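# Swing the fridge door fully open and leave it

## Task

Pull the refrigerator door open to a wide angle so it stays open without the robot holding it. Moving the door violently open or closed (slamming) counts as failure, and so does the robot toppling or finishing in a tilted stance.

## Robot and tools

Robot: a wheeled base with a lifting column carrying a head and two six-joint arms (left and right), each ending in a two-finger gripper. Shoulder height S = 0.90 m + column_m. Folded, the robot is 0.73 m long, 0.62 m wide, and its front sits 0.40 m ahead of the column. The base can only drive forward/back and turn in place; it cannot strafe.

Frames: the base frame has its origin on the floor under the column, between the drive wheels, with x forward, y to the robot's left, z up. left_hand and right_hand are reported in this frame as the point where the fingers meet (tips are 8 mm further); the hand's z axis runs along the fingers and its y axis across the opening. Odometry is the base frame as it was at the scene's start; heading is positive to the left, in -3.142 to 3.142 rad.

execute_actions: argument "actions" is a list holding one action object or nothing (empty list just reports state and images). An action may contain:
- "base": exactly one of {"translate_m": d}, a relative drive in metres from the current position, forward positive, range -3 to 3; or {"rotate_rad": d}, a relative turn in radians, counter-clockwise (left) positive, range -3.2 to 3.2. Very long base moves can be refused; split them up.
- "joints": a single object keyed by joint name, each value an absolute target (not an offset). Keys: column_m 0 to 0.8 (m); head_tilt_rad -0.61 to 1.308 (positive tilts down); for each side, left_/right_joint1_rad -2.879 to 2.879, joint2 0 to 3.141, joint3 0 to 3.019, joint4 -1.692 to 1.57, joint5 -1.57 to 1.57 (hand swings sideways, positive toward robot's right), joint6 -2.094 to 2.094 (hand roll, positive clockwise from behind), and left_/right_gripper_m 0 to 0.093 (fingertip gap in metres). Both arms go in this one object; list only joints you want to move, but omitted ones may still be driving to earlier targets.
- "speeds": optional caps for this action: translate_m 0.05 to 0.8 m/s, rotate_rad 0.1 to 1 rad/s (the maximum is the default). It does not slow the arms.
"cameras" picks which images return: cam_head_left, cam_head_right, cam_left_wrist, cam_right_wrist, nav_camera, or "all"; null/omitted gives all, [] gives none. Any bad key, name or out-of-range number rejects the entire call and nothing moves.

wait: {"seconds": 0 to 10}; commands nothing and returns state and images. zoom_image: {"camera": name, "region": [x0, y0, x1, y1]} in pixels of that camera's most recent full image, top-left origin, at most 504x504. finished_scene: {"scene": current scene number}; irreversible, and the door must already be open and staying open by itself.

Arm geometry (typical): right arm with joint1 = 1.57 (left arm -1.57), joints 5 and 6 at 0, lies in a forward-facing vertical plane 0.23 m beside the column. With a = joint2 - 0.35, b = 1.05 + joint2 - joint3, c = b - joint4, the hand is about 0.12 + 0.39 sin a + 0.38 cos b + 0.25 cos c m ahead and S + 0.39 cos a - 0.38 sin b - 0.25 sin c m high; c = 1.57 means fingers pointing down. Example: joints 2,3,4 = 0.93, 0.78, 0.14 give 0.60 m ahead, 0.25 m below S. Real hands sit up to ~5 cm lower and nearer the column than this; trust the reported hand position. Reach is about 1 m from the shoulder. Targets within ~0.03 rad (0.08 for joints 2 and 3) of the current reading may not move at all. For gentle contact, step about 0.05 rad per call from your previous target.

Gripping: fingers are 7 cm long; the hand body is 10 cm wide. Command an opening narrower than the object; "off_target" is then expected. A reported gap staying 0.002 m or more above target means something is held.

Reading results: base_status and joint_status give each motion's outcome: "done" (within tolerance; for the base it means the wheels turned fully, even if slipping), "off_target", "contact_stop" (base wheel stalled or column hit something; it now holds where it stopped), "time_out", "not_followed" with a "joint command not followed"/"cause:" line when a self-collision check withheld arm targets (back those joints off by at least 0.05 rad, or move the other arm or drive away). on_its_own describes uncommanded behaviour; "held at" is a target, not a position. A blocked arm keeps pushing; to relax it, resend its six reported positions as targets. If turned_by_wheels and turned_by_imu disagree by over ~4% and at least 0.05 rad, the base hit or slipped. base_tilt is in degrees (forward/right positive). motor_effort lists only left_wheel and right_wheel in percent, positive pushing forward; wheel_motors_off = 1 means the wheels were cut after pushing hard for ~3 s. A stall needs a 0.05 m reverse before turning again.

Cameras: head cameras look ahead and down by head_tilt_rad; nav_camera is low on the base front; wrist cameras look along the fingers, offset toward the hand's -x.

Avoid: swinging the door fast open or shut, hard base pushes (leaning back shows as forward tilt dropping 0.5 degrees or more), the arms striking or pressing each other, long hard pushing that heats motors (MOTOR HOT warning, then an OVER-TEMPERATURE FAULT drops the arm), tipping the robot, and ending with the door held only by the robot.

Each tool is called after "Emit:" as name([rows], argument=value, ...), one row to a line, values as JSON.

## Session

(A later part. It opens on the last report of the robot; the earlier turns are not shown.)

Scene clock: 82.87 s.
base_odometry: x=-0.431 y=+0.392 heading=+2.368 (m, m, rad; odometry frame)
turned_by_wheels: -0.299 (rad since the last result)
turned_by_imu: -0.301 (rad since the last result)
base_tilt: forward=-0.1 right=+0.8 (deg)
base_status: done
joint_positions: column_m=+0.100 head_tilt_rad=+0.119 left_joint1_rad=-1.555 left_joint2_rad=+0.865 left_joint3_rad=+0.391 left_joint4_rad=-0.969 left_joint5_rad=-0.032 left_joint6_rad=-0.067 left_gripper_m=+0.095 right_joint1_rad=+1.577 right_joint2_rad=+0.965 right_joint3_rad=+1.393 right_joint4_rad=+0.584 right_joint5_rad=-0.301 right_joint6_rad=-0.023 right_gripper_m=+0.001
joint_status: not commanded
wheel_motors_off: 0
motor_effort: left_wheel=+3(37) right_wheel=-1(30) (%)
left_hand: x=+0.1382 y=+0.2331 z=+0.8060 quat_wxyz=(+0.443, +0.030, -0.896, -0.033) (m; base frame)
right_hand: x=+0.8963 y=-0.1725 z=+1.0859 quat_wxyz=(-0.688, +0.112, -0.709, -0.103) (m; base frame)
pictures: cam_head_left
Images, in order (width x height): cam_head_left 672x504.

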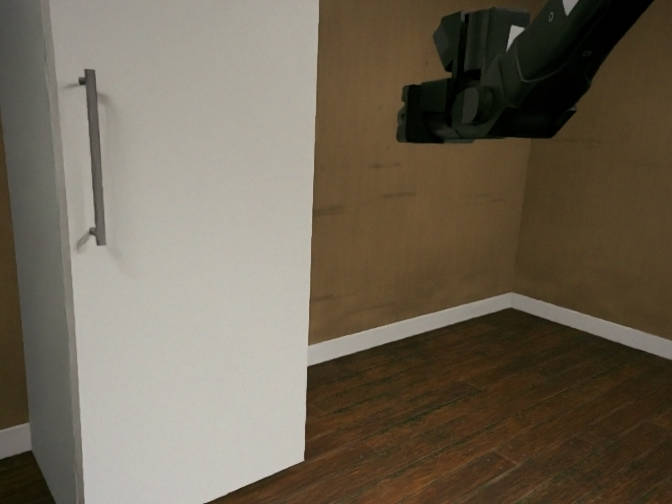

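Emit:
execute_actions([
  {"base":{"rotate_rad":0.36},"joints":{"right_joint5_rad":-1.5,"right_gripper_m":0.06}},
], cameras=[])

Emit:
execute_actions([
  {"base":{"translate_m":0.305}},
], cameras=[])

Emit:
execute_actions([
  {"base":{"rotate_rad":-0.23}},
], cameras=[])

Emit:
execute_actions([
  {"base":{"translate_m":0.3},"speeds":{"translate_m":0.15}},
], cameras=["cam_right_wrist"])

Scene clock: 84.80 s.
base_odometry: x=-0.431 y=+0.392 heading=+2.726 (m, m, rad; odometry frame)
turned_by_wheels: +0.359 (rad since the last result)
turned_by_imu: +0.362 (rad since the last result)
base_tilt: forward=-0.3 right=+0.7 (deg)
base_status: done
joint_positions: column_m=+0.100 head_tilt_rad=+0.119 left_joint1_rad=-1.555 left_joint2_rad=+0.865 left_joint3_rad=+0.391 left_joint4_rad=-0.969 left_joint5_rad=-0.032 left_joint6_rad=-0.067 left_gripper_m=+0.095 right_joint1_rad=+1.575 right_joint2_rad=+0.965 right_joint3_rad=+1.393 right_joint4_rad=+0.585 right_joint5_rad=-1.497 right_joint6_rad=-0.023 right_gripper_m=+0.060
joint_status: all done
wheel_motors_off: 0
motor_effort: left_wheel=-1(38) right_wheel=+0(18) (%)
left_hand: x=+0.1382 y=+0.2331 z=+0.8060 quat_wxyz=(+0.443, +0.030, -0.896, -0.033) (m; base frame)
right_hand: x=+0.7446 y=-0.0530 z=+1.0916 quat_wxyz=(-0.515, +0.479, -0.520, -0.485) (m; base frame)
pictures: none
No camera images: the call's "cameras" was empty. Leave "cameras" out to get every camera's image.

Scene clock: 86.87 s.
base_odometry: x=-0.711 y=+0.515 heading=+2.727 (m, m, rad; odometry frame)
turned_by_wheels: +0.001 (rad since the last result)
turned_by_imu: +0.001 (rad since the last result)
base_tilt: forward=-0.1 right=+0.6 (deg)
base_status: done
joint_positions: column_m=+0.100 head_tilt_rad=+0.119 left_joint1_rad=-1.555 left_joint2_rad=+0.865 left_joint3_rad=+0.392 left_joint4_rad=-0.969 left_joint5_rad=-0.032 left_joint6_rad=-0.067 left_gripper_m=+0.095 right_joint1_rad=+1.575 right_joint2_rad=+0.964 right_joint3_rad=+1.393 right_joint4_rad=+0.586 right_joint5_rad=-1.498 right_joint6_rad=-0.024 right_gripper_m=+0.060
joint_status: not commanded
wheel_motors_off: 0
motor_effort: left_wheel=+1(33) right_wheel=-1(47) (%)
left_hand: x=+0.1388 y=+0.2331 z=+0.8058 quat_wxyz=(+0.442, +0.030, -0.896, -0.033) (m; base frame)
right_hand: x=+0.7443 y=-0.0529 z=+1.0927 quat_wxyz=(-0.516, +0.480, -0.519, -0.484) (m; base frame)
pictures: none
No camera images: the call's "cameras" was empty. Leave "cameras" out to get every camera's image.

Scene clock: 88.17 s.
base_odometry: x=-0.711 y=+0.515 heading=+2.498 (m, m, rad; odometry frame)
turned_by_wheels: -0.229 (rad since the last result)
turned_by_imu: -0.231 (rad since the last result)
base_tilt: forward=-0.3 right=+0.7 (deg)
base_status: done
joint_positions: column_m=+0.100 head_tilt_rad=+0.119 left_joint1_rad=-1.555 left_joint2_rad=+0.865 left_joint3_rad=+0.392 left_joint4_rad=-0.969 left_joint5_rad=-0.032 left_joint6_rad=-0.067 left_gripper_m=+0.095 right_joint1_rad=+1.575 right_joint2_rad=+0.964 right_joint3_rad=+1.393 right_joint4_rad=+0.586 right_joint5_rad=-1.498 right_joint6_rad=-0.024 right_gripper_m=+0.060
joint_status: not commanded
wheel_motors_off: 0
motor_effort: left_wheel=+0(28) right_wheel=-2(35) (%)
left_hand: x=+0.1388 y=+0.2331 z=+0.8058 quat_wxyz=(+0.442, +0.030, -0.896, -0.033) (m; base frame)
right_hand: x=+0.7443 y=-0.0530 z=+1.0926 quat_wxyz=(-0.516, +0.480, -0.519, -0.484) (m; base frame)
pictures: none
No camera images: the call's "cameras" was empty. Leave "cameras" out to get every camera's image.

Scene clock: 91.03 s.
base_odometry: x=-0.951 y=+0.695 heading=+2.498 (m, m, rad; odometry frame)
turned_by_wheels: +0.000 (rad since the last result)
turned_by_imu: +0.000 (rad since the last result)
base_tilt: forward=-0.2 right=+0.6 (deg)
base_status: done
joint_positions: column_m=+0.100 head_tilt_rad=+0.119 left_joint1_rad=-1.555 left_joint2_rad=+0.865 left_joint3_rad=+0.391 left_joint4_rad=-0.969 left_joint5_rad=-0.032 left_joint6_rad=-0.067 left_gripper_m=+0.095 right_joint1_rad=+1.575 right_joint2_rad=+0.963 right_joint3_rad=+1.393 right_joint4_rad=+0.586 right_joint5_rad=-1.499 right_joint6_rad=-0.024 right_gripper_m=+0.060
joint_status: not commanded
wheel_motors_off: 0
motor_effort: left_wheel=+0(41) right_wheel=+1(35) (%)
left_hand: x=+0.1384 y=+0.2331 z=+0.8060 quat_wxyz=(+0.443, +0.030, -0.896, -0.033) (m; base frame)
right_hand: x=+0.7442 y=-0.0530 z=+1.0931 quat_wxyz=(-0.516, +0.480, -0.518, -0.484) (m; base frame)
pictures: cam_right_wrist
Images, in order (width x height): cam_right_wrist 504x504.

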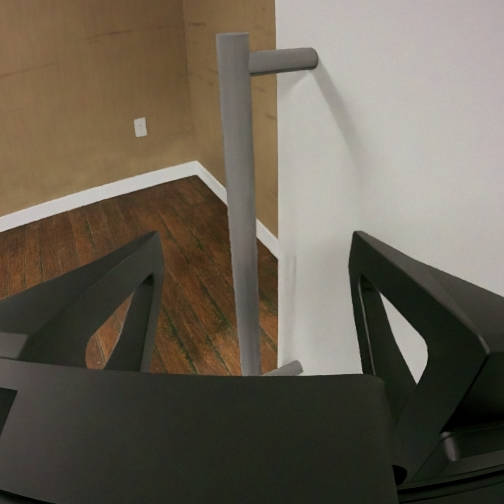

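Emit:
execute_actions([
  {"base":{"rotate_rad":0.25},"speeds":{"rotate_rad":0.15}},
], cameras=["cam_right_wrist"])

Scene clock: 93.43 s.
base_odometry: x=-0.951 y=+0.695 heading=+2.747 (m, m, rad; odometry frame)
turned_by_wheels: +0.249 (rad since the last result)
turned_by_imu: +0.252 (rad since the last result)
base_tilt: forward=-0.1 right=+0.4 (deg)
base_status: done
joint_positions: column_m=+0.100 head_tilt_rad=+0.119 left_joint1_rad=-1.555 left_joint2_rad=+0.865 left_joint3_rad=+0.391 left_joint4_rad=-0.969 left_joint5_rad=-0.032 left_joint6_rad=-0.067 left_gripper_m=+0.095 right_joint1_rad=+1.575 right_joint2_rad=+0.963 right_joint3_rad=+1.393 right_joint4_rad=+0.586 right_joint5_rad=-1.499 right_joint6_rad=-0.024 right_gripper_m=+0.060
joint_status: not commanded
wheel_motors_off: 0
motor_effort: left_wheel=-1(30) right_wheel=+0(25) (%)
left_hand: x=+0.1384 y=+0.2331 z=+0.8060 quat_wxyz=(+0.443, +0.030, -0.896, -0.033) (m; base frame)
right_hand: x=+0.7442 y=-0.0530 z=+1.0931 quat_wxyz=(-0.516, +0.480, -0.518, -0.484) (m; base frame)
pictures: cam_right_wrist
Images, in order (width x height): cam_right_wrist 504x504.

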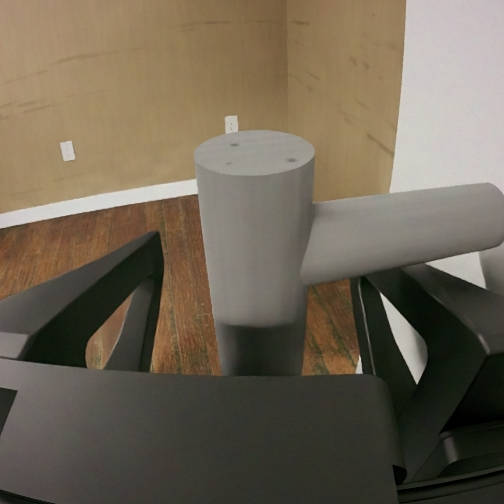

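Emit:
execute_actions([
  {"joints":{"right_gripper_m":0.0}},
], cameras=[])

Emit:
execute_actions([
  {"base":{"translate_m":-0.45},"speeds":{"translate_m":0.08}},
], cameras=["cam_head_left"])

Scene clock: 94.17 s.
base_odometry: x=-0.951 y=+0.695 heading=+2.747 (m, m, rad; odometry frame)
turned_by_wheels: +0.000 (rad since the last result)
turned_by_imu: +0.000 (rad since the last result)
base_tilt: forward=-0.2 right=+0.4 (deg)
base_status: not commanded
joint_positions: column_m=+0.100 head_tilt_rad=+0.119 left_joint1_rad=-1.555 left_joint2_rad=+0.865 left_joint3_rad=+0.391 left_joint4_rad=-0.969 left_joint5_rad=-0.032 left_joint6_rad=-0.067 left_gripper_m=+0.095 right_joint1_rad=+1.575 right_joint2_rad=+0.963 right_joint3_rad=+1.393 right_joint4_rad=+0.593 right_joint5_rad=-1.492 right_joint6_rad=-0.047 right_gripper_m=+0.015
joint_status: right_gripper_m off_target (ended at +0.015, target +0.000)
wheel_motors_off: 0
motor_effort: left_wheel=-4(5) right_wheel=+1(1) (%)
left_hand: x=+0.1384 y=+0.2331 z=+0.8060 quat_wxyz=(+0.443, +0.030, -0.896, -0.033) (m; base frame)
right_hand: x=+0.7454 y=-0.0531 z=+1.0936 quat_wxyz=(-0.525, +0.486, -0.513, -0.475) (m; base frame)
pictures: none
No camera images: the call's "cameras" was empty. Leave "cameras" out to get every camera's image.

Scene clock: 101.13 s.
base_odometry: x=-0.536 y=+0.522 heading=+2.741 (m, m, rad; odometry frame)
turned_by_wheels: -0.006 (rad since the last result)
turned_by_imu: -0.004 (rad since the last result)
base_tilt: forward=-0.2 right=+0.7 (deg)
base_status: done
joint_positions: column_m=+0.100 head_tilt_rad=+0.119 left_joint1_rad=-1.555 left_joint2_rad=+0.865 left_joint3_rad=+0.391 left_joint4_rad=-0.969 left_joint5_rad=-0.032 left_joint6_rad=-0.067 left_gripper_m=+0.095 right_joint1_rad=+1.580 right_joint2_rad=+0.963 right_joint3_rad=+1.393 right_joint4_rad=+0.586 right_joint5_rad=-1.503 right_joint6_rad=-0.023 right_gripper_m=+0.001
joint_status: not commanded
wheel_motors_off: 0
on_its_own: right_gripper_m moved -0.014 to your old target +0.000
motor_effort: left_wheel=+0(74) right_wheel=+1(53) (%)
left_hand: x=+0.1384 y=+0.2331 z=+0.8060 quat_wxyz=(+0.443, +0.030, -0.896, -0.033) (m; base frame)
right_hand: x=+0.7431 y=-0.0516 z=+1.0937 quat_wxyz=(-0.515, +0.480, -0.516, -0.487) (m; base frame)
pictures: cam_head_left
Images, in order (width x height): cam_head_left 672x504.

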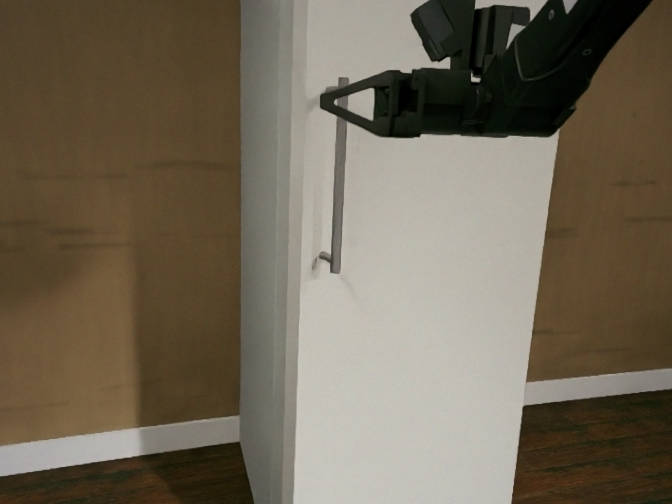

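Emit:
execute_actions([
  {"base":{"rotate_rad":-0.12},"joints":{"right_gripper_m":0.06}},
], cameras=[])

Emit:
execute_actions([
  {"base":{"translate_m":0.45},"speeds":{"translate_m":0.2}},
], cameras=["cam_right_wrist"])

Scene clock: 102.37 s.
base_odometry: x=-0.536 y=+0.522 heading=+2.622 (m, m, rad; odometry frame)
turned_by_wheels: -0.119 (rad since the last result)
turned_by_imu: -0.120 (rad since the last result)
base_tilt: forward=+0.1 right=+0.6 (deg)
base_status: done
joint_positions: column_m=+0.100 head_tilt_rad=+0.119 left_joint1_rad=-1.555 left_joint2_rad=+0.865 left_joint3_rad=+0.391 left_joint4_rad=-0.969 left_joint5_rad=-0.032 left_joint6_rad=-0.067 left_gripper_m=+0.095 right_joint1_rad=+1.576 right_joint2_rad=+0.963 right_joint3_rad=+1.393 right_joint4_rad=+0.586 right_joint5_rad=-1.503 right_joint6_rad=-0.023 right_gripper_m=+0.060
joint_status: all done
wheel_motors_off: 0
motor_effort: left_wheel=+0(39) right_wheel=+0(27) (%)
left_hand: x=+0.1384 y=+0.2331 z=+0.8060 quat_wxyz=(+0.443, +0.030, -0.896, -0.033) (m; base frame)
right_hand: x=+0.7435 y=-0.0526 z=+1.0931 quat_wxyz=(-0.515, +0.481, -0.517, -0.486) (m; base frame)
pictures: none
No camera images: the call's "cameras" was empty. Leave "cameras" out to get every camera's image.

Scene clock: 105.57 s.
base_odometry: x=-0.927 y=+0.746 heading=+2.621 (m, m, rad; odometry frame)
turned_by_wheels: +0.000 (rad since the last result)
turned_by_imu: +0.000 (rad since the last result)
base_tilt: forward=-0.1 right=+0.8 (deg)
base_status: done
joint_positions: column_m=+0.100 head_tilt_rad=+0.119 left_joint1_rad=-1.555 left_joint2_rad=+0.865 left_joint3_rad=+0.391 left_joint4_rad=-0.969 left_joint5_rad=-0.032 left_joint6_rad=-0.067 left_gripper_m=+0.095 right_joint1_rad=+1.576 right_joint2_rad=+0.962 right_joint3_rad=+1.393 right_joint4_rad=+0.586 right_joint5_rad=-1.501 right_joint6_rad=-0.023 right_gripper_m=+0.060
joint_status: not commanded
wheel_motors_off: 0
motor_effort: left_wheel=+0(52) right_wheel=+1(26) (%)
left_hand: x=+0.1384 y=+0.2331 z=+0.8060 quat_wxyz=(+0.443, +0.030, -0.896, -0.033) (m; base frame)
right_hand: x=+0.7436 y=-0.0526 z=+1.0936 quat_wxyz=(-0.516, +0.481, -0.517, -0.485) (m; base frame)
pictures: cam_right_wrist
Images, in order (width x height): cam_right_wrist 504x504.

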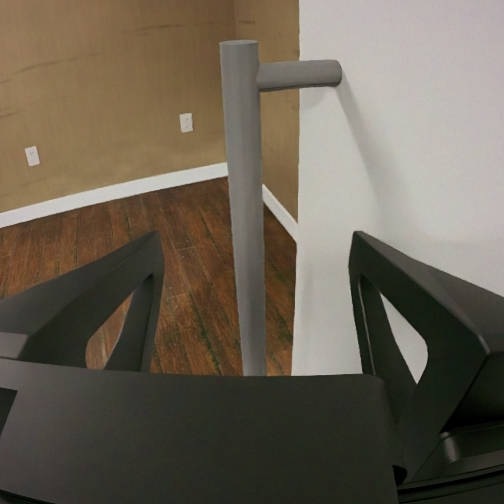

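Emit:
execute_actions([
  {"base":{"rotate_rad":0.2},"speeds":{"rotate_rad":0.15}},
], cameras=["cam_right_wrist"])

Emit:
execute_actions([
  {"joints":{"right_gripper_m":0.0}},
], cameras=[])

Emit:
execute_actions([
  {"base":{"translate_m":-0.28},"speeds":{"translate_m":0.07}},
], cameras=["cam_head_left"])

Scene clock: 107.57 s.
base_odometry: x=-0.927 y=+0.746 heading=+2.820 (m, m, rad; odometry frame)
turned_by_wheels: +0.199 (rad since the last result)
turned_by_imu: +0.202 (rad since the last result)
base_tilt: forward=-0.1 right=+0.7 (deg)
base_status: done
joint_positions: column_m=+0.100 head_tilt_rad=+0.119 left_joint1_rad=-1.555 left_joint2_rad=+0.865 left_joint3_rad=+0.391 left_joint4_rad=-0.969 left_joint5_rad=-0.032 left_joint6_rad=-0.067 left_gripper_m=+0.095 right_joint1_rad=+1.576 right_joint2_rad=+0.962 right_joint3_rad=+1.393 right_joint4_rad=+0.586 right_joint5_rad=-1.501 right_joint6_rad=-0.023 right_gripper_m=+0.060
joint_status: not commanded
wheel_motors_off: 0
motor_effort: left_wheel=+0(30) right_wheel=+0(26) (%)
left_hand: x=+0.1384 y=+0.2331 z=+0.8060 quat_wxyz=(+0.443, +0.030, -0.896, -0.033) (m; base frame)
right_hand: x=+0.7437 y=-0.0527 z=+1.0935 quat_wxyz=(-0.516, +0.481, -0.517, -0.485) (m; base frame)
pictures: cam_right_wrist
Images, in order (width x height): cam_right_wrist 504x504.

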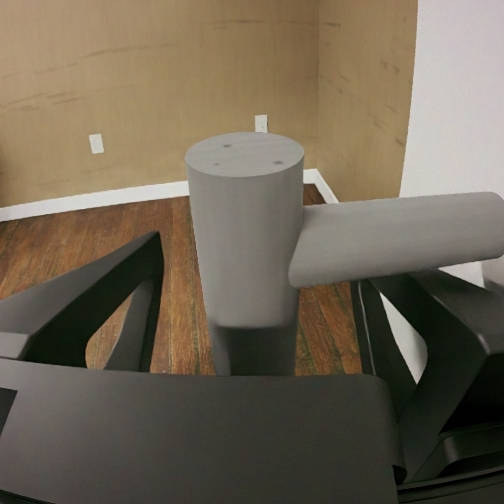

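Scene clock: 108.20 s.
base_odometry: x=-0.927 y=+0.746 heading=+2.820 (m, m, rad; odometry frame)
turned_by_wheels: +0.000 (rad since the last result)
turned_by_imu: +0.000 (rad since the last result)
base_tilt: forward=-0.3 right=+0.4 (deg)
base_status: not commanded
joint_positions: column_m=+0.100 head_tilt_rad=+0.119 left_joint1_rad=-1.555 left_joint2_rad=+0.865 left_joint3_rad=+0.391 left_joint4_rad=-0.969 left_joint5_rad=-0.032 left_joint6_rad=-0.067 left_gripper_m=+0.095 right_joint1_rad=+1.576 right_joint2_rad=+0.962 right_joint3_rad=+1.392 right_joint4_rad=+0.592 right_joint5_rad=-1.502 right_joint6_rad=-0.047 right_gripper_m=+0.015
joint_status: right_gripper_m off_target (ended at +0.015, target +0.000)
wheel_motors_off: 0
motor_effort: left_wheel=-2(2) right_wheel=+1(2) (%)
left_hand: x=+0.1384 y=+0.2331 z=+0.8060 quat_wxyz=(+0.443, +0.030, -0.896, -0.033) (m; base frame)
right_hand: x=+0.7434 y=-0.0527 z=+1.0936 quat_wxyz=(-0.522, +0.488, -0.510, -0.478) (m; base frame)
pictures: none
No camera images: the call's "cameras" was empty. Leave "cameras" out to get every camera's image.

Scene clock: 115.67 s.
base_odometry: x=-0.666 y=+0.659 heading=+2.778 (m, m, rad; odometry frame)
turned_by_wheels: -0.042 (rad since the last result)
turned_by_imu: -0.042 (rad since the last result)
base_tilt: forward=-0.3 right=+0.5 (deg)
base_status: translate_m off_target (by the wheels' count: -0.275 of -0.280)
joint_positions: column_m=+0.100 head_tilt_rad=+0.119 left_joint1_rad=-1.555 left_joint2_rad=+0.865 left_joint3_rad=+0.391 left_joint4_rad=-0.969 left_joint5_rad=-0.032 left_joint6_rad=-0.067 left_gripper_m=+0.095 right_joint1_rad=+1.393 right_joint2_rad=+1.014 right_joint3_rad=+1.499 right_joint4_rad=+0.586 right_joint5_rad=-1.309 right_joint6_rad=+0.043 right_gripper_m=+0.014
joint_status: not commanded
wheel_motors_off: 0
motor_effort: left_wheel=-29(69) right_wheel=+9(50) (%)
left_hand: x=+0.1380 y=+0.2331 z=+0.8061 quat_wxyz=(+0.443, +0.030, -0.895, -0.033) (m; base frame)
right_hand: x=+0.8164 y=-0.1106 z=+1.0818 quat_wxyz=(-0.543, +0.440, -0.614, -0.368) (m; base frame)
pictures: cam_head_left
Images, in order (width x height): cam_head_left 672x504.

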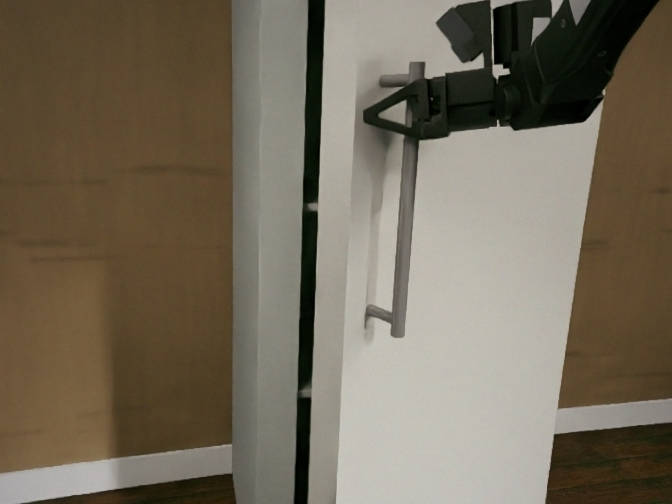

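Emit:
execute_actions([
  {"base":{"rotate_rad":-0.15},"speeds":{"rotate_rad":0.1}},
], cameras=[])

Emit:
execute_actions([
  {"base":{"translate_m":-0.12},"speeds":{"translate_m":0.06}},
], cameras=[])

Emit:
execute_actions([
  {"base":{"rotate_rad":-0.15},"speeds":{"rotate_rad":0.1}},
], cameras=["cam_head_left"])

Scene clock: 118.00 s.
base_odometry: x=-0.666 y=+0.659 heading=+2.629 (m, m, rad; odometry frame)
turned_by_wheels: -0.149 (rad since the last result)
turned_by_imu: -0.152 (rad since the last result)
base_tilt: forward=-0.1 right=+0.7 (deg)
base_status: done
joint_positions: column_m=+0.100 head_tilt_rad=+0.119 left_joint1_rad=-1.555 left_joint2_rad=+0.865 left_joint3_rad=+0.391 left_joint4_rad=-0.969 left_joint5_rad=-0.032 left_joint6_rad=-0.067 left_gripper_m=+0.095 right_joint1_rad=+1.525 right_joint2_rad=+0.999 right_joint3_rad=+1.452 right_joint4_rad=+0.586 right_joint5_rad=-1.496 right_joint6_rad=-0.032 right_gripper_m=+0.014
joint_status: not commanded
wheel_motors_off: 0
motor_effort: left_wheel=+1(23) right_wheel=-3(10) (%)
left_hand: x=+0.1380 y=+0.2331 z=+0.8061 quat_wxyz=(+0.443, +0.030, -0.895, -0.033) (m; base frame)
right_hand: x=+0.7648 y=-0.0662 z=+1.0868 quat_wxyz=(-0.520, +0.492, -0.527, -0.458) (m; base frame)
pictures: none
No camera images: the call's "cameras" was empty. Leave "cameras" out to get every camera's image.

Scene clock: 121.30 s.
base_odometry: x=-0.563 y=+0.601 heading=+2.626 (m, m, rad; odometry frame)
turned_by_wheels: -0.002 (rad since the last result)
turned_by_imu: -0.001 (rad since the last result)
base_tilt: forward=-0.3 right=+0.8 (deg)
base_status: done
joint_positions: column_m=+0.100 head_tilt_rad=+0.119 left_joint1_rad=-1.555 left_joint2_rad=+0.865 left_joint3_rad=+0.390 left_joint4_rad=-0.969 left_joint5_rad=-0.032 left_joint6_rad=-0.067 left_gripper_m=+0.095 right_joint1_rad=+1.457 right_joint2_rad=+1.030 right_joint3_rad=+1.511 right_joint4_rad=+0.582 right_joint5_rad=-0.874 right_joint6_rad=+0.050 right_gripper_m=+0.014
joint_status: not commanded
wheel_motors_off: 0
motor_effort: left_wheel=-11(56) right_wheel=-11(44) (%)
left_hand: x=+0.1376 y=+0.2331 z=+0.8062 quat_wxyz=(+0.443, +0.030, -0.895, -0.033) (m; base frame)
right_hand: x=+0.8803 y=-0.1302 z=+1.0877 quat_wxyz=(-0.632, +0.298, -0.665, -0.262) (m; base frame)
pictures: none
No camera images: the call's "cameras" was empty. Leave "cameras" out to get every camera's image.

Scene clock: 126.17 s.
base_odometry: x=-0.565 y=+0.603 heading=+2.489 (m, m, rad; odometry frame)
turned_by_wheels: -0.137 (rad since the last result)
turned_by_imu: -0.137 (rad since the last result)
base_tilt: forward=-0.2 right=+0.6 (deg)
base_status: rotate_rad off_target (by the wheels' count: -0.137 of -0.150)
joint_positions: column_m=+0.100 head_tilt_rad=+0.119 left_joint1_rad=-1.555 left_joint2_rad=+0.865 left_joint3_rad=+0.390 left_joint4_rad=-0.969 left_joint5_rad=-0.032 left_joint6_rad=-0.067 left_gripper_m=+0.095 right_joint1_rad=+1.506 right_joint2_rad=+1.032 right_joint3_rad=+1.512 right_joint4_rad=+0.582 right_joint5_rad=-0.972 right_joint6_rad=+0.016 right_gripper_m=+0.014
joint_status: not commanded
wheel_motors_off: 0
motor_effort: left_wheel=-1(13) right_wheel=-11(42) (%)
left_hand: x=+0.1376 y=+0.2331 z=+0.8062 quat_wxyz=(+0.443, +0.030, -0.895, -0.033) (m; base frame)
right_hand: x=+0.8651 y=-0.1037 z=+1.0897 quat_wxyz=(-0.623, +0.335, -0.638, -0.305) (m; base frame)
pictures: cam_head_left
Images, in order (width x height): cam_head_left 672x504.

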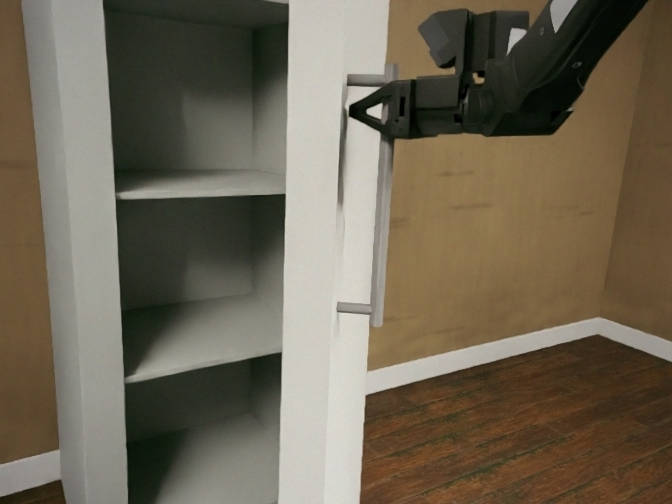

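Working. More.

Emit:
execute_actions([
  {"base":{"rotate_rad":-0.2},"speeds":{"rotate_rad":0.1}},
], cameras=[])

Emit:
execute_actions([
  {"base":{"rotate_rad":-0.2},"speeds":{"rotate_rad":0.1}},
], cameras=["cam_head_left"])

Scene clock: 131.70 s.
base_odometry: x=-0.568 y=+0.605 heading=+2.321 (m, m, rad; odometry frame)
turned_by_wheels: -0.168 (rad since the last result)
turned_by_imu: -0.164 (rad since the last result)
base_tilt: forward=-0.3 right=+0.6 (deg)
base_status: rotate_rad off_target (by the wheels' count: -0.168 of -0.200)
joint_positions: column_m=+0.100 head_tilt_rad=+0.119 left_joint1_rad=-1.555 left_joint2_rad=+0.865 left_joint3_rad=+0.390 left_joint4_rad=-0.969 left_joint5_rad=-0.032 left_joint6_rad=-0.067 left_gripper_m=+0.095 right_joint1_rad=+1.575 right_joint2_rad=+1.049 right_joint3_rad=+1.528 right_joint4_rad=+0.582 right_joint5_rad=-0.982 right_joint6_rad=-0.021 right_gripper_m=+0.017
joint_status: not commanded
wheel_motors_off: 0
motor_effort: left_wheel=+5(27) right_wheel=-16(70) (%)
left_hand: x=+0.1376 y=+0.2331 z=+0.8062 quat_wxyz=(+0.443, +0.030, -0.895, -0.033) (m; base frame)
right_hand: x=+0.8640 y=-0.0813 z=+1.0927 quat_wxyz=(-0.631, +0.342, -0.615, -0.326) (m; base frame)
pictures: none
No camera images: the call's "cameras" was empty. Leave "cameras" out to get every camera's image.

Scene clock: 134.37 s.
base_odometry: x=-0.568 y=+0.605 heading=+2.122 (m, m, rad; odometry frame)
turned_by_wheels: -0.199 (rad since the last result)
turned_by_imu: -0.200 (rad since the last result)
base_tilt: forward=-0.2 right=+0.6 (deg)
base_status: done
joint_positions: column_m=+0.100 head_tilt_rad=+0.119 left_joint1_rad=-1.555 left_joint2_rad=+0.865 left_joint3_rad=+0.390 left_joint4_rad=-0.969 left_joint5_rad=-0.032 left_joint6_rad=-0.067 left_gripper_m=+0.095 right_joint1_rad=+1.568 right_joint2_rad=+0.959 right_joint3_rad=+1.390 right_joint4_rad=+0.587 right_joint5_rad=-1.503 right_joint6_rad=-0.026 right_gripper_m=+0.001
joint_status: not commanded
wheel_motors_off: 0
on_its_own: right_gripper_m moved -0.017 to your old target +0.000
motor_effort: left_wheel=+4(33) right_wheel=-3(66) (%)
left_hand: x=+0.1376 y=+0.2331 z=+0.8062 quat_wxyz=(+0.443, +0.030, -0.895, -0.033) (m; base frame)
right_hand: x=+0.7429 y=-0.0547 z=+1.0933 quat_wxyz=(-0.515, +0.483, -0.519, -0.482) (m; base frame)
pictures: cam_head_left
Images, in order (width x height): cam_head_left 672x504.

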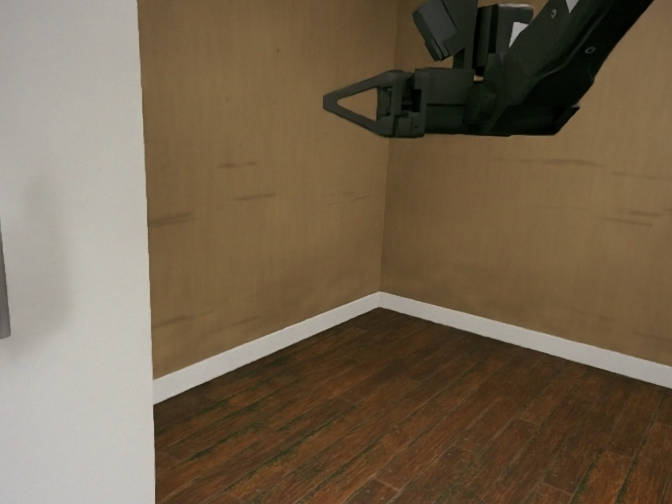

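Emit:
execute_actions([
  {"base":{"rotate_rad":0.5}},
], cameras=["cam_head_left"])

Scene clock: 136.30 s.
base_odometry: x=-0.568 y=+0.605 heading=+2.620 (m, m, rad; odometry frame)
turned_by_wheels: +0.499 (rad since the last result)
turned_by_imu: +0.505 (rad since the last result)
base_tilt: forward=-0.2 right=+0.7 (deg)
base_status: done
joint_positions: column_m=+0.100 head_tilt_rad=+0.119 left_joint1_rad=-1.555 left_joint2_rad=+0.865 left_joint3_rad=+0.390 left_joint4_rad=-0.969 left_joint5_rad=-0.032 left_joint6_rad=-0.067 left_gripper_m=+0.095 right_joint1_rad=+1.569 right_joint2_rad=+0.959 right_joint3_rad=+1.390 right_joint4_rad=+0.587 right_joint5_rad=-1.502 right_joint6_rad=-0.026 right_gripper_m=+0.001
joint_status: not commanded
wheel_motors_off: 0
motor_effort: left_wheel=+0(23) right_wheel=+1(20) (%)
left_hand: x=+0.1376 y=+0.2331 z=+0.8062 quat_wxyz=(+0.443, +0.030, -0.895, -0.033) (m; base frame)
right_hand: x=+0.7428 y=-0.0544 z=+1.0935 quat_wxyz=(-0.515, +0.482, -0.519, -0.482) (m; base frame)
pictures: cam_head_left
Images, in order (width x height): cam_head_left 672x504.

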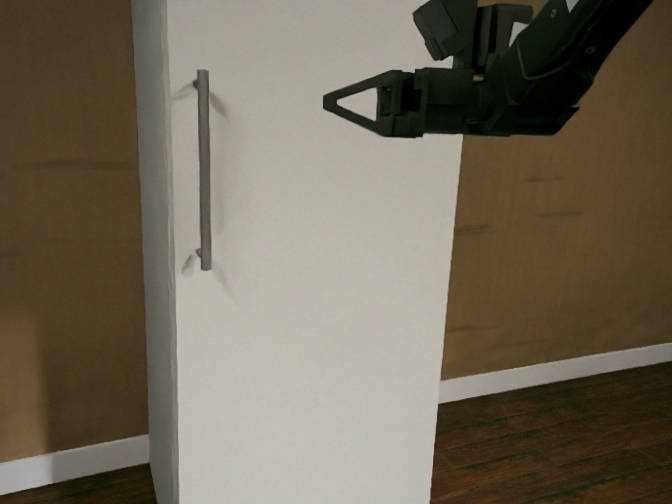

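Emit:
execute_actions([
  {"base":{"rotate_rad":0.08},"joints":{"right_gripper_m":0.06}},
], cameras=[])

Emit:
execute_actions([
  {"base":{"translate_m":0.385},"speeds":{"translate_m":0.2}},
], cameras=["cam_right_wrist"])

Scene clock: 137.40 s.
base_odometry: x=-0.568 y=+0.605 heading=+2.699 (m, m, rad; odometry frame)
turned_by_wheels: +0.079 (rad since the last result)
turned_by_imu: +0.079 (rad since the last result)
base_tilt: forward=-0.2 right=+0.4 (deg)
base_status: done
joint_positions: column_m=+0.100 head_tilt_rad=+0.119 left_joint1_rad=-1.555 left_joint2_rad=+0.865 left_joint3_rad=+0.390 left_joint4_rad=-0.969 left_joint5_rad=-0.032 left_joint6_rad=-0.067 left_gripper_m=+0.095 right_joint1_rad=+1.570 right_joint2_rad=+0.959 right_joint3_rad=+1.390 right_joint4_rad=+0.587 right_joint5_rad=-1.502 right_joint6_rad=-0.026 right_gripper_m=+0.060
joint_status: all done
wheel_motors_off: 0
motor_effort: left_wheel=+0(33) right_wheel=+0(37) (%)
left_hand: x=+0.1376 y=+0.2331 z=+0.8062 quat_wxyz=(+0.443, +0.030, -0.895, -0.033) (m; base frame)
right_hand: x=+0.7428 y=-0.0543 z=+1.0935 quat_wxyz=(-0.515, +0.482, -0.518, -0.483) (m; base frame)
pictures: none
No camera images: the call's "cameras" was empty. Leave "cameras" out to get every camera's image.

Scene clock: 140.33 s.
base_odometry: x=-0.915 y=+0.770 heading=+2.697 (m, m, rad; odometry frame)
turned_by_wheels: -0.001 (rad since the last result)
turned_by_imu: -0.001 (rad since the last result)
base_tilt: forward=-0.2 right=+0.6 (deg)
base_status: done
joint_positions: column_m=+0.100 head_tilt_rad=+0.119 left_joint1_rad=-1.555 left_joint2_rad=+0.865 left_joint3_rad=+0.391 left_joint4_rad=-0.969 left_joint5_rad=-0.032 left_joint6_rad=-0.067 left_gripper_m=+0.095 right_joint1_rad=+1.570 right_joint2_rad=+0.958 right_joint3_rad=+1.390 right_joint4_rad=+0.587 right_joint5_rad=-1.501 right_joint6_rad=-0.026 right_gripper_m=+0.060
joint_status: not commanded
wheel_motors_off: 0
motor_effort: left_wheel=-1(37) right_wheel=+1(41) (%)
left_hand: x=+0.1380 y=+0.2331 z=+0.8061 quat_wxyz=(+0.443, +0.030, -0.895, -0.033) (m; base frame)
right_hand: x=+0.7430 y=-0.0543 z=+1.0938 quat_wxyz=(-0.516, +0.482, -0.519, -0.482) (m; base frame)
pictures: cam_right_wrist
Images, in order (width x height): cam_right_wrist 504x504.

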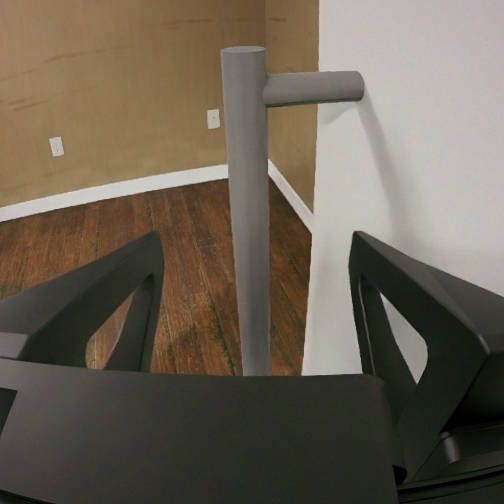

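Emit:
execute_actions([
  {"base":{"rotate_rad":0.16},"speeds":{"rotate_rad":0.15}},
], cameras=["cam_right_wrist"])

Emit:
execute_actions([
  {"joints":{"right_gripper_m":0.0}},
], cameras=[])

Emit:
execute_actions([
  {"base":{"translate_m":-0.28},"speeds":{"translate_m":0.07}},
], cameras=[])

Emit:
execute_actions([
  {"base":{"rotate_rad":-0.15},"speeds":{"rotate_rad":0.1}},
], cameras=[])

Emit:
execute_actions([
  {"base":{"translate_m":-0.12},"speeds":{"translate_m":0.06}},
], cameras=[])

Emit:
execute_actions([
  {"base":{"rotate_rad":-0.15},"speeds":{"rotate_rad":0.1}},
], cameras=[])

Emit:
execute_actions([
  {"joints":{"left_joint2_rad":1.1,"left_joint3_rad":1.45,"left_joint4_rad":0.7,"left_gripper_m":0.0}},
], cameras=["cam_head_left"])

Scene clock: 142.10 s.
base_odometry: x=-0.916 y=+0.770 heading=+2.856 (m, m, rad; odometry frame)
turned_by_wheels: +0.159 (rad since the last result)
turned_by_imu: +0.160 (rad since the last result)
base_tilt: forward=-0.1 right=+0.4 (deg)
base_status: done
joint_positions: column_m=+0.100 head_tilt_rad=+0.119 left_joint1_rad=-1.555 left_joint2_rad=+0.865 left_joint3_rad=+0.391 left_joint4_rad=-0.969 left_joint5_rad=-0.032 left_joint6_rad=-0.067 left_gripper_m=+0.095 right_joint1_rad=+1.570 right_joint2_rad=+0.958 right_joint3_rad=+1.390 right_joint4_rad=+0.587 right_joint5_rad=-1.501 right_joint6_rad=-0.026 right_gripper_m=+0.060
joint_status: not commanded
wheel_motors_off: 0
motor_effort: left_wheel=-1(39) right_wheel=+0(39) (%)
left_hand: x=+0.1380 y=+0.2331 z=+0.8061 quat_wxyz=(+0.443, +0.030, -0.895, -0.033) (m; base frame)
right_hand: x=+0.7430 y=-0.0543 z=+1.0938 quat_wxyz=(-0.516, +0.482, -0.519, -0.482) (m; base frame)
pictures: cam_right_wrist
Images, in order (width x height): cam_right_wrist 504x504.

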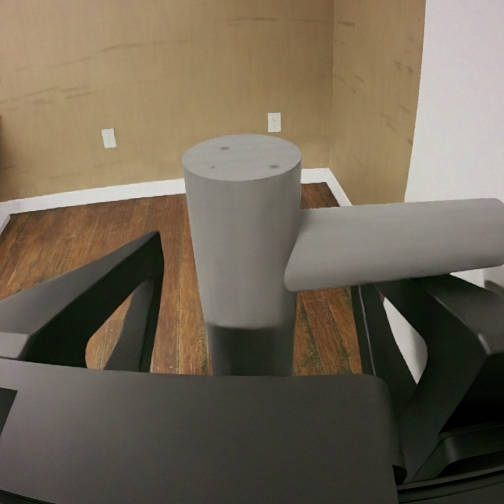

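Scene clock: 142.73 s.
base_odometry: x=-0.916 y=+0.770 heading=+2.856 (m, m, rad; odometry frame)
turned_by_wheels: +0.000 (rad since the last result)
turned_by_imu: +0.000 (rad since the last result)
base_tilt: forward=-0.2 right=+0.7 (deg)
base_status: not commanded
joint_positions: column_m=+0.100 head_tilt_rad=+0.119 left_joint1_rad=-1.555 left_joint2_rad=+0.865 left_joint3_rad=+0.391 left_joint4_rad=-0.969 left_joint5_rad=-0.032 left_joint6_rad=-0.067 left_gripper_m=+0.095 right_joint1_rad=+1.570 right_joint2_rad=+0.958 right_joint3_rad=+1.387 right_joint4_rad=+0.592 right_joint5_rad=-1.503 right_joint6_rad=-0.048 right_gripper_m=+0.015
joint_status: right_gripper_m off_target (ended at +0.015, target +0.000)
wheel_motors_off: 0
motor_effort: left_wheel=-2(2) right_wheel=+3(3) (%)
left_hand: x=+0.1380 y=+0.2331 z=+0.8061 quat_wxyz=(+0.443, +0.030, -0.895, -0.033) (m; base frame)
right_hand: x=+0.7421 y=-0.0542 z=+1.0933 quat_wxyz=(-0.521, +0.489, -0.512, -0.476) (m; base frame)
pictures: none
No camera images: the call's "cameras" was empty. Leave "cameras" out to get every camera's image.

Scene clock: 150.17 s.
base_odometry: x=-0.651 y=+0.692 heading=+2.814 (m, m, rad; odometry frame)
turned_by_wheels: -0.042 (rad since the last result)
turned_by_imu: -0.041 (rad since the last result)
base_tilt: forward=-0.1 right=+0.6 (deg)
base_status: done
joint_positions: column_m=+0.100 head_tilt_rad=+0.119 left_joint1_rad=-1.555 left_joint2_rad=+0.865 left_joint3_rad=+0.390 left_joint4_rad=-0.969 left_joint5_rad=-0.032 left_joint6_rad=-0.067 left_gripper_m=+0.095 right_joint1_rad=+1.399 right_joint2_rad=+1.005 right_joint3_rad=+1.484 right_joint4_rad=+0.587 right_joint5_rad=-1.345 right_joint6_rad=+0.031 right_gripper_m=+0.014
joint_status: not commanded
wheel_motors_off: 0
motor_effort: left_wheel=-25(63) right_wheel=+8(48) (%)
left_hand: x=+0.1378 y=+0.2331 z=+0.8062 quat_wxyz=(+0.443, +0.030, -0.895, -0.033) (m; base frame)
right_hand: x=+0.8063 y=-0.1065 z=+1.0817 quat_wxyz=(-0.536, +0.452, -0.605, -0.378) (m; base frame)
pictures: none
No camera images: the call's "cameras" was empty. Leave "cameras" out to get every camera's image.

Scene clock: 152.30 s.
base_odometry: x=-0.651 y=+0.692 heading=+2.665 (m, m, rad; odometry frame)
turned_by_wheels: -0.149 (rad since the last result)
turned_by_imu: -0.151 (rad since the last result)
base_tilt: forward=-0.1 right=+0.5 (deg)
base_status: done
joint_positions: column_m=+0.100 head_tilt_rad=+0.119 left_joint1_rad=-1.555 left_joint2_rad=+0.865 left_joint3_rad=+0.390 left_joint4_rad=-0.969 left_joint5_rad=-0.032 left_joint6_rad=-0.067 left_gripper_m=+0.095 right_joint1_rad=+1.542 right_joint2_rad=+0.984 right_joint3_rad=+1.423 right_joint4_rad=+0.588 right_joint5_rad=-1.511 right_joint6_rad=-0.046 right_gripper_m=+0.014
joint_status: not commanded
wheel_motors_off: 0
motor_effort: left_wheel=+1(27) right_wheel=-2(13) (%)
left_hand: x=+0.1378 y=+0.2331 z=+0.8062 quat_wxyz=(+0.443, +0.030, -0.895, -0.033) (m; base frame)
right_hand: x=+0.7533 y=-0.0613 z=+1.0874 quat_wxyz=(-0.518, +0.495, -0.518, -0.468) (m; base frame)
pictures: none
No camera images: the call's "cameras" was empty. Leave "cameras" out to get every camera's image.

Scene clock: 155.23 s.
base_odometry: x=-0.545 y=+0.638 heading=+2.662 (m, m, rad; odometry frame)
turned_by_wheels: -0.003 (rad since the last result)
turned_by_imu: -0.002 (rad since the last result)
base_tilt: forward=-0.3 right=+0.6 (deg)
base_status: done
joint_positions: column_m=+0.100 head_tilt_rad=+0.119 left_joint1_rad=-1.555 left_joint2_rad=+0.865 left_joint3_rad=+0.390 left_joint4_rad=-0.969 left_joint5_rad=-0.032 left_joint6_rad=-0.067 left_gripper_m=+0.095 right_joint1_rad=+1.452 right_joint2_rad=+1.031 right_joint3_rad=+1.514 right_joint4_rad=+0.586 right_joint5_rad=-0.989 right_joint6_rad=+0.048 right_gripper_m=+0.014
joint_status: not commanded
wheel_motors_off: 0
motor_effort: left_wheel=-11(57) right_wheel=-10(41) (%)
left_hand: x=+0.1378 y=+0.2331 z=+0.8062 quat_wxyz=(+0.443, +0.030, -0.895, -0.033) (m; base frame)
right_hand: x=+0.8660 y=-0.1191 z=+1.0866 quat_wxyz=(-0.613, +0.337, -0.650, -0.296) (m; base frame)
pictures: none
No camera images: the call's "cameras" was empty. Leave "cameras" out to get every camera's image.

Scene clock: 159.80 s.
base_odometry: x=-0.547 y=+0.639 heading=+2.521 (m, m, rad; odometry frame)
turned_by_wheels: -0.141 (rad since the last result)
turned_by_imu: -0.141 (rad since the last result)
base_tilt: forward=-0.3 right=+0.6 (deg)
base_status: rotate_rad off_target (by the wheels' count: -0.141 of -0.150)
joint_positions: column_m=+0.100 head_tilt_rad=+0.119 left_joint1_rad=-1.555 left_joint2_rad=+0.865 left_joint3_rad=+0.390 left_joint4_rad=-0.969 left_joint5_rad=-0.032 left_joint6_rad=-0.067 left_gripper_m=+0.095 right_joint1_rad=+1.499 right_joint2_rad=+1.033 right_joint3_rad=+1.512 right_joint4_rad=+0.586 right_joint5_rad=-1.100 right_joint6_rad=+0.017 right_gripper_m=+0.014
joint_status: not commanded
wheel_motors_off: 0
motor_effort: left_wheel=+0(11) right_wheel=-9(38) (%)
left_hand: x=+0.1378 y=+0.2331 z=+0.8062 quat_wxyz=(+0.443, +0.030, -0.895, -0.033) (m; base frame)
right_hand: x=+0.8470 y=-0.0942 z=+1.0880 quat_wxyz=(-0.600, +0.375, -0.619, -0.342) (m; base frame)
pictures: none
No camera images: the call's "cameras" was empty. Leave "cameras" out to get every camera's image.

Scene clock: 161.57 s.
base_odometry: x=-0.547 y=+0.639 heading=+2.521 (m, m, rad; odometry frame)
turned_by_wheels: +0.000 (rad since the last result)
turned_by_imu: +0.001 (rad since the last result)
base_tilt: forward=-0.4 right=+0.6 (deg)
base_status: not commanded
joint_positions: column_m=+0.100 head_tilt_rad=+0.119 left_joint1_rad=-1.555 left_joint2_rad=+1.106 left_joint3_rad=+1.420 left_joint4_rad=+0.685 left_joint5_rad=-0.032 left_joint6_rad=-0.067 left_gripper_m=+0.001 right_joint1_rad=+1.499 right_joint2_rad=+1.033 right_joint3_rad=+1.512 right_joint4_rad=+0.586 right_joint5_rad=-1.101 right_joint6_rad=+0.017 right_gripper_m=+0.014
joint_status: all done
wheel_motors_off: 0
motor_effort: left_wheel=-2(2) right_wheel=-11(11) (%)
left_hand: x=+0.9183 y=+0.2363 z=+1.0136 quat_wxyz=(-0.690, +0.033, -0.723, +0.004) (m; base frame)
right_hand: x=+0.8468 y=-0.0941 z=+1.0880 quat_wxyz=(-0.600, +0.376, -0.618, -0.342) (m; base frame)
pictures: cam_head_left
Images, in order (width x height): cam_head_left 672x504.

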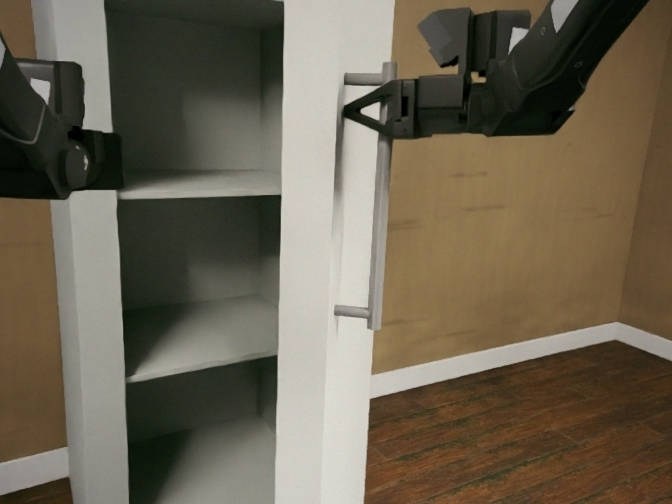

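Emit:
execute_actions([
  {"joints":{"left_joint1_rad":-1.8,"left_joint2_rad":1.3,"left_joint3_rad":1.75,"left_joint4_rad":0.6}},
], cameras=["cam_head_left"])

Scene clock: 162.80 s.
base_odometry: x=-0.547 y=+0.639 heading=+2.521 (m, m, rad; odometry frame)
turned_by_wheels: +0.000 (rad since the last result)
turned_by_imu: +0.000 (rad since the last result)
base_tilt: forward=-0.3 right=+0.6 (deg)
base_status: not commanded
joint_positions: column_m=+0.100 head_tilt_rad=+0.119 left_joint1_rad=-1.808 left_joint2_rad=+1.295 left_joint3_rad=+1.699 left_joint4_rad=+0.604 left_joint5_rad=-0.032 left_joint6_rad=-0.067 left_gripper_m=+0.001 right_joint1_rad=+1.499 right_joint2_rad=+1.033 right_joint3_rad=+1.512 right_joint4_rad=+0.586 right_joint5_rad=-1.101 right_joint6_rad=+0.017 right_gripper_m=+0.014
joint_status: all done
wheel_motors_off: 0
motor_effort: left_wheel=-1(2) right_wheel=-12(12) (%)
left_hand: x=+0.9822 y=+0.1203 z=+0.9981 quat_wxyz=(-0.684, +0.063, -0.716, +0.127) (m; base frame)
right_hand: x=+0.8467 y=-0.0940 z=+1.0881 quat_wxyz=(-0.600, +0.376, -0.618, -0.342) (m; base frame)
pictures: cam_head_left
Images, in order (width x height): cam_head_left 672x504.

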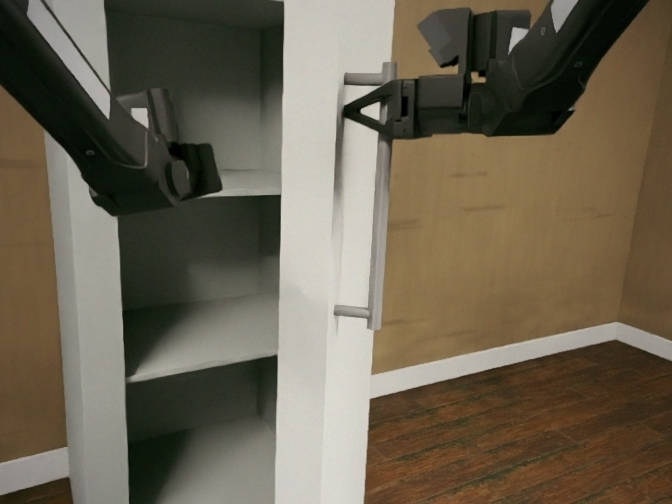

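Release right, tuck it, then sweep right with the left arm.

Emit:
execute_actions([
  {"joints":{"right_gripper_m":0.09}},
], cameras=[])

Emit:
execute_actions([
  {"joints":{"right_joint1_rad":1.2,"right_joint5_rad":0.3}},
], cameras=[])

Emit:
execute_actions([
  {"base":{"rotate_rad":-0.7},"speeds":{"rotate_rad":0.12}},
], cameras=["cam_head_left"])

Scene clock: 163.73 s.
base_odometry: x=-0.547 y=+0.639 heading=+2.521 (m, m, rad; odometry frame)
turned_by_wheels: +0.000 (rad since the last result)
turned_by_imu: +0.000 (rad since the last result)
base_tilt: forward=+0.0 right=+0.6 (deg)
base_status: not commanded
joint_positions: column_m=+0.100 head_tilt_rad=+0.119 left_joint1_rad=-1.808 left_joint2_rad=+1.295 left_joint3_rad=+1.699 left_joint4_rad=+0.604 left_joint5_rad=-0.032 left_joint6_rad=-0.067 left_gripper_m=+0.001 right_joint1_rad=+1.510 right_joint2_rad=+1.023 right_joint3_rad=+1.493 right_joint4_rad=+0.586 right_joint5_rad=-1.356 right_joint6_rad=-0.009 right_gripper_m=+0.090
joint_status: all done
wheel_motors_off: 0
motor_effort: left_wheel=+1(2) right_wheel=-11(12) (%)
left_hand: x=+0.9822 y=+0.1203 z=+0.9981 quat_wxyz=(-0.684, +0.063, -0.716, +0.127) (m; base frame)
right_hand: x=+0.8007 y=-0.0748 z=+1.0865 quat_wxyz=(-0.550, +0.454, -0.564, -0.416) (m; base frame)
pictures: none
No camera images: the call's "cameras" was empty. Leave "cameras" out to get every camera's image.

Scene clock: 165.57 s.
base_odometry: x=-0.547 y=+0.639 heading=+2.521 (m, m, rad; odometry frame)
turned_by_wheels: +0.000 (rad since the last result)
turned_by_imu: +0.000 (rad since the last result)
base_tilt: forward=-0.2 right=+0.6 (deg)
base_status: not commanded
joint_positions: column_m=+0.100 head_tilt_rad=+0.119 left_joint1_rad=-1.807 left_joint2_rad=+1.295 left_joint3_rad=+1.700 left_joint4_rad=+0.604 left_joint5_rad=-0.032 left_joint6_rad=-0.067 left_gripper_m=+0.001 right_joint1_rad=+1.200 right_joint2_rad=+0.948 right_joint3_rad=+1.338 right_joint4_rad=+0.589 right_joint5_rad=+0.289 right_joint6_rad=-0.002 right_gripper_m=+0.090
joint_status: all done
wheel_motors_off: 0
motor_effort: left_wheel=+4(8) right_wheel=+3(16) (%)
left_hand: x=+0.9823 y=+0.1205 z=+0.9982 quat_wxyz=(-0.684, +0.063, -0.716, +0.126) (m; base frame)
right_hand: x=+0.8620 y=-0.3953 z=+1.1056 quat_wxyz=(-0.670, -0.055, -0.685, +0.282) (m; base frame)
pictures: none
No camera images: the call's "cameras" was empty. Leave "cameras" out to get every camera's image.

Scene clock: 170.83 s.
base_odometry: x=-0.551 y=+0.644 heading=+2.368 (m, m, rad; odometry frame)
turned_by_wheels: -0.153 (rad since the last result)
turned_by_imu: -0.142 (rad since the last result)
base_tilt: forward=+0.0 right=+0.7 (deg)
base_status: rotate_rad contact_stop (by the wheels' count: -0.153 of -0.700)
joint_positions: column_m=+0.100 head_tilt_rad=+0.119 left_joint1_rad=-1.804 left_joint2_rad=+1.295 left_joint3_rad=+1.708 left_joint4_rad=+0.604 left_joint5_rad=-0.032 left_joint6_rad=-0.067 left_gripper_m=+0.001 right_joint1_rad=+1.323 right_joint2_rad=+1.001 right_joint3_rad=+1.435 right_joint4_rad=+0.588 right_joint5_rad=+0.167 right_joint6_rad=+0.173 right_gripper_m=+0.090
joint_status: not commanded
wheel_motors_off: 0
motor_effort: left_wheel=+15(77) right_wheel=-16(82) (%)
left_hand: x=+0.9844 y=+0.1225 z=+1.0020 quat_wxyz=(-0.687, +0.063, -0.713, +0.125) (m; base frame)
right_hand: x=+0.9054 y=-0.3387 z=+1.0968 quat_wxyz=(-0.706, -0.088, -0.693, +0.118) (m; base frame)
pictures: cam_head_left
Images, in order (width x height): cam_head_left 672x504.

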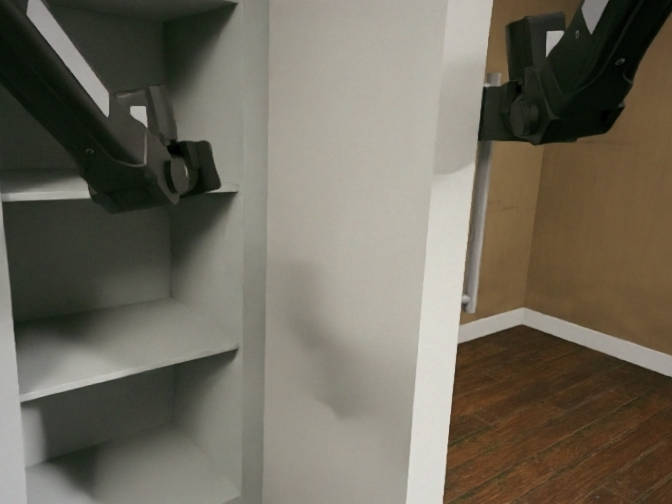

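Emit:
execute_actions([
  {"base":{"translate_m":-0.5},"speeds":{"translate_m":0.15}},
], cameras=["cam_head_left"])

Scene clock: 175.10 s.
base_odometry: x=-0.193 y=+0.294 heading=+2.367 (m, m, rad; odometry frame)
turned_by_wheels: -0.001 (rad since the last result)
turned_by_imu: +0.000 (rad since the last result)
base_tilt: forward=-0.2 right=+0.8 (deg)
base_status: done
joint_positions: column_m=+0.100 head_tilt_rad=+0.119 left_joint1_rad=-1.805 left_joint2_rad=+1.295 left_joint3_rad=+1.709 left_joint4_rad=+0.604 left_joint5_rad=-0.031 left_joint6_rad=-0.067 left_gripper_m=+0.001 right_joint1_rad=+1.194 right_joint2_rad=+0.953 right_joint3_rad=+1.396 right_joint4_rad=+0.593 right_joint5_rad=+0.302 right_joint6_rad=-0.023 right_gripper_m=+0.090
joint_status: not commanded
wheel_motors_off: 0
motor_effort: left_wheel=+0(44) right_wheel=+1(82) (%)
left_hand: x=+0.9846 y=+0.1223 z=+1.0025 quat_wxyz=(-0.687, +0.063, -0.713, +0.125) (m; base frame)
right_hand: x=+0.8751 y=-0.3926 z=+1.1346 quat_wxyz=(-0.687, -0.049, -0.664, +0.292) (m; base frame)
pictures: cam_head_left
Images, in order (width x height): cam_head_left 672x504.

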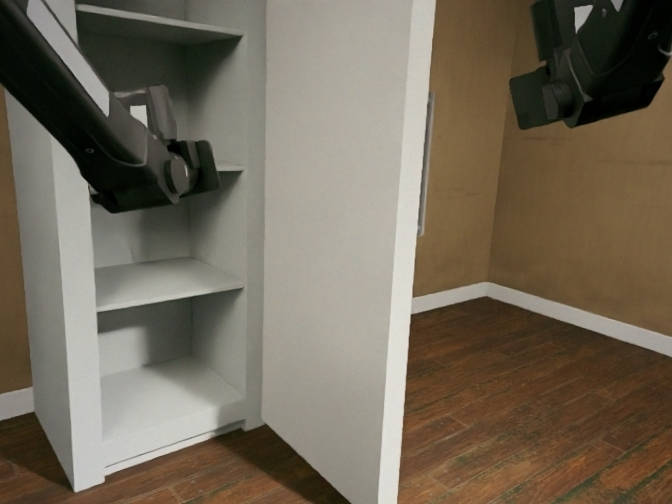

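Emit:
finished_scene(scene=1)

The scene is finished: the task was done.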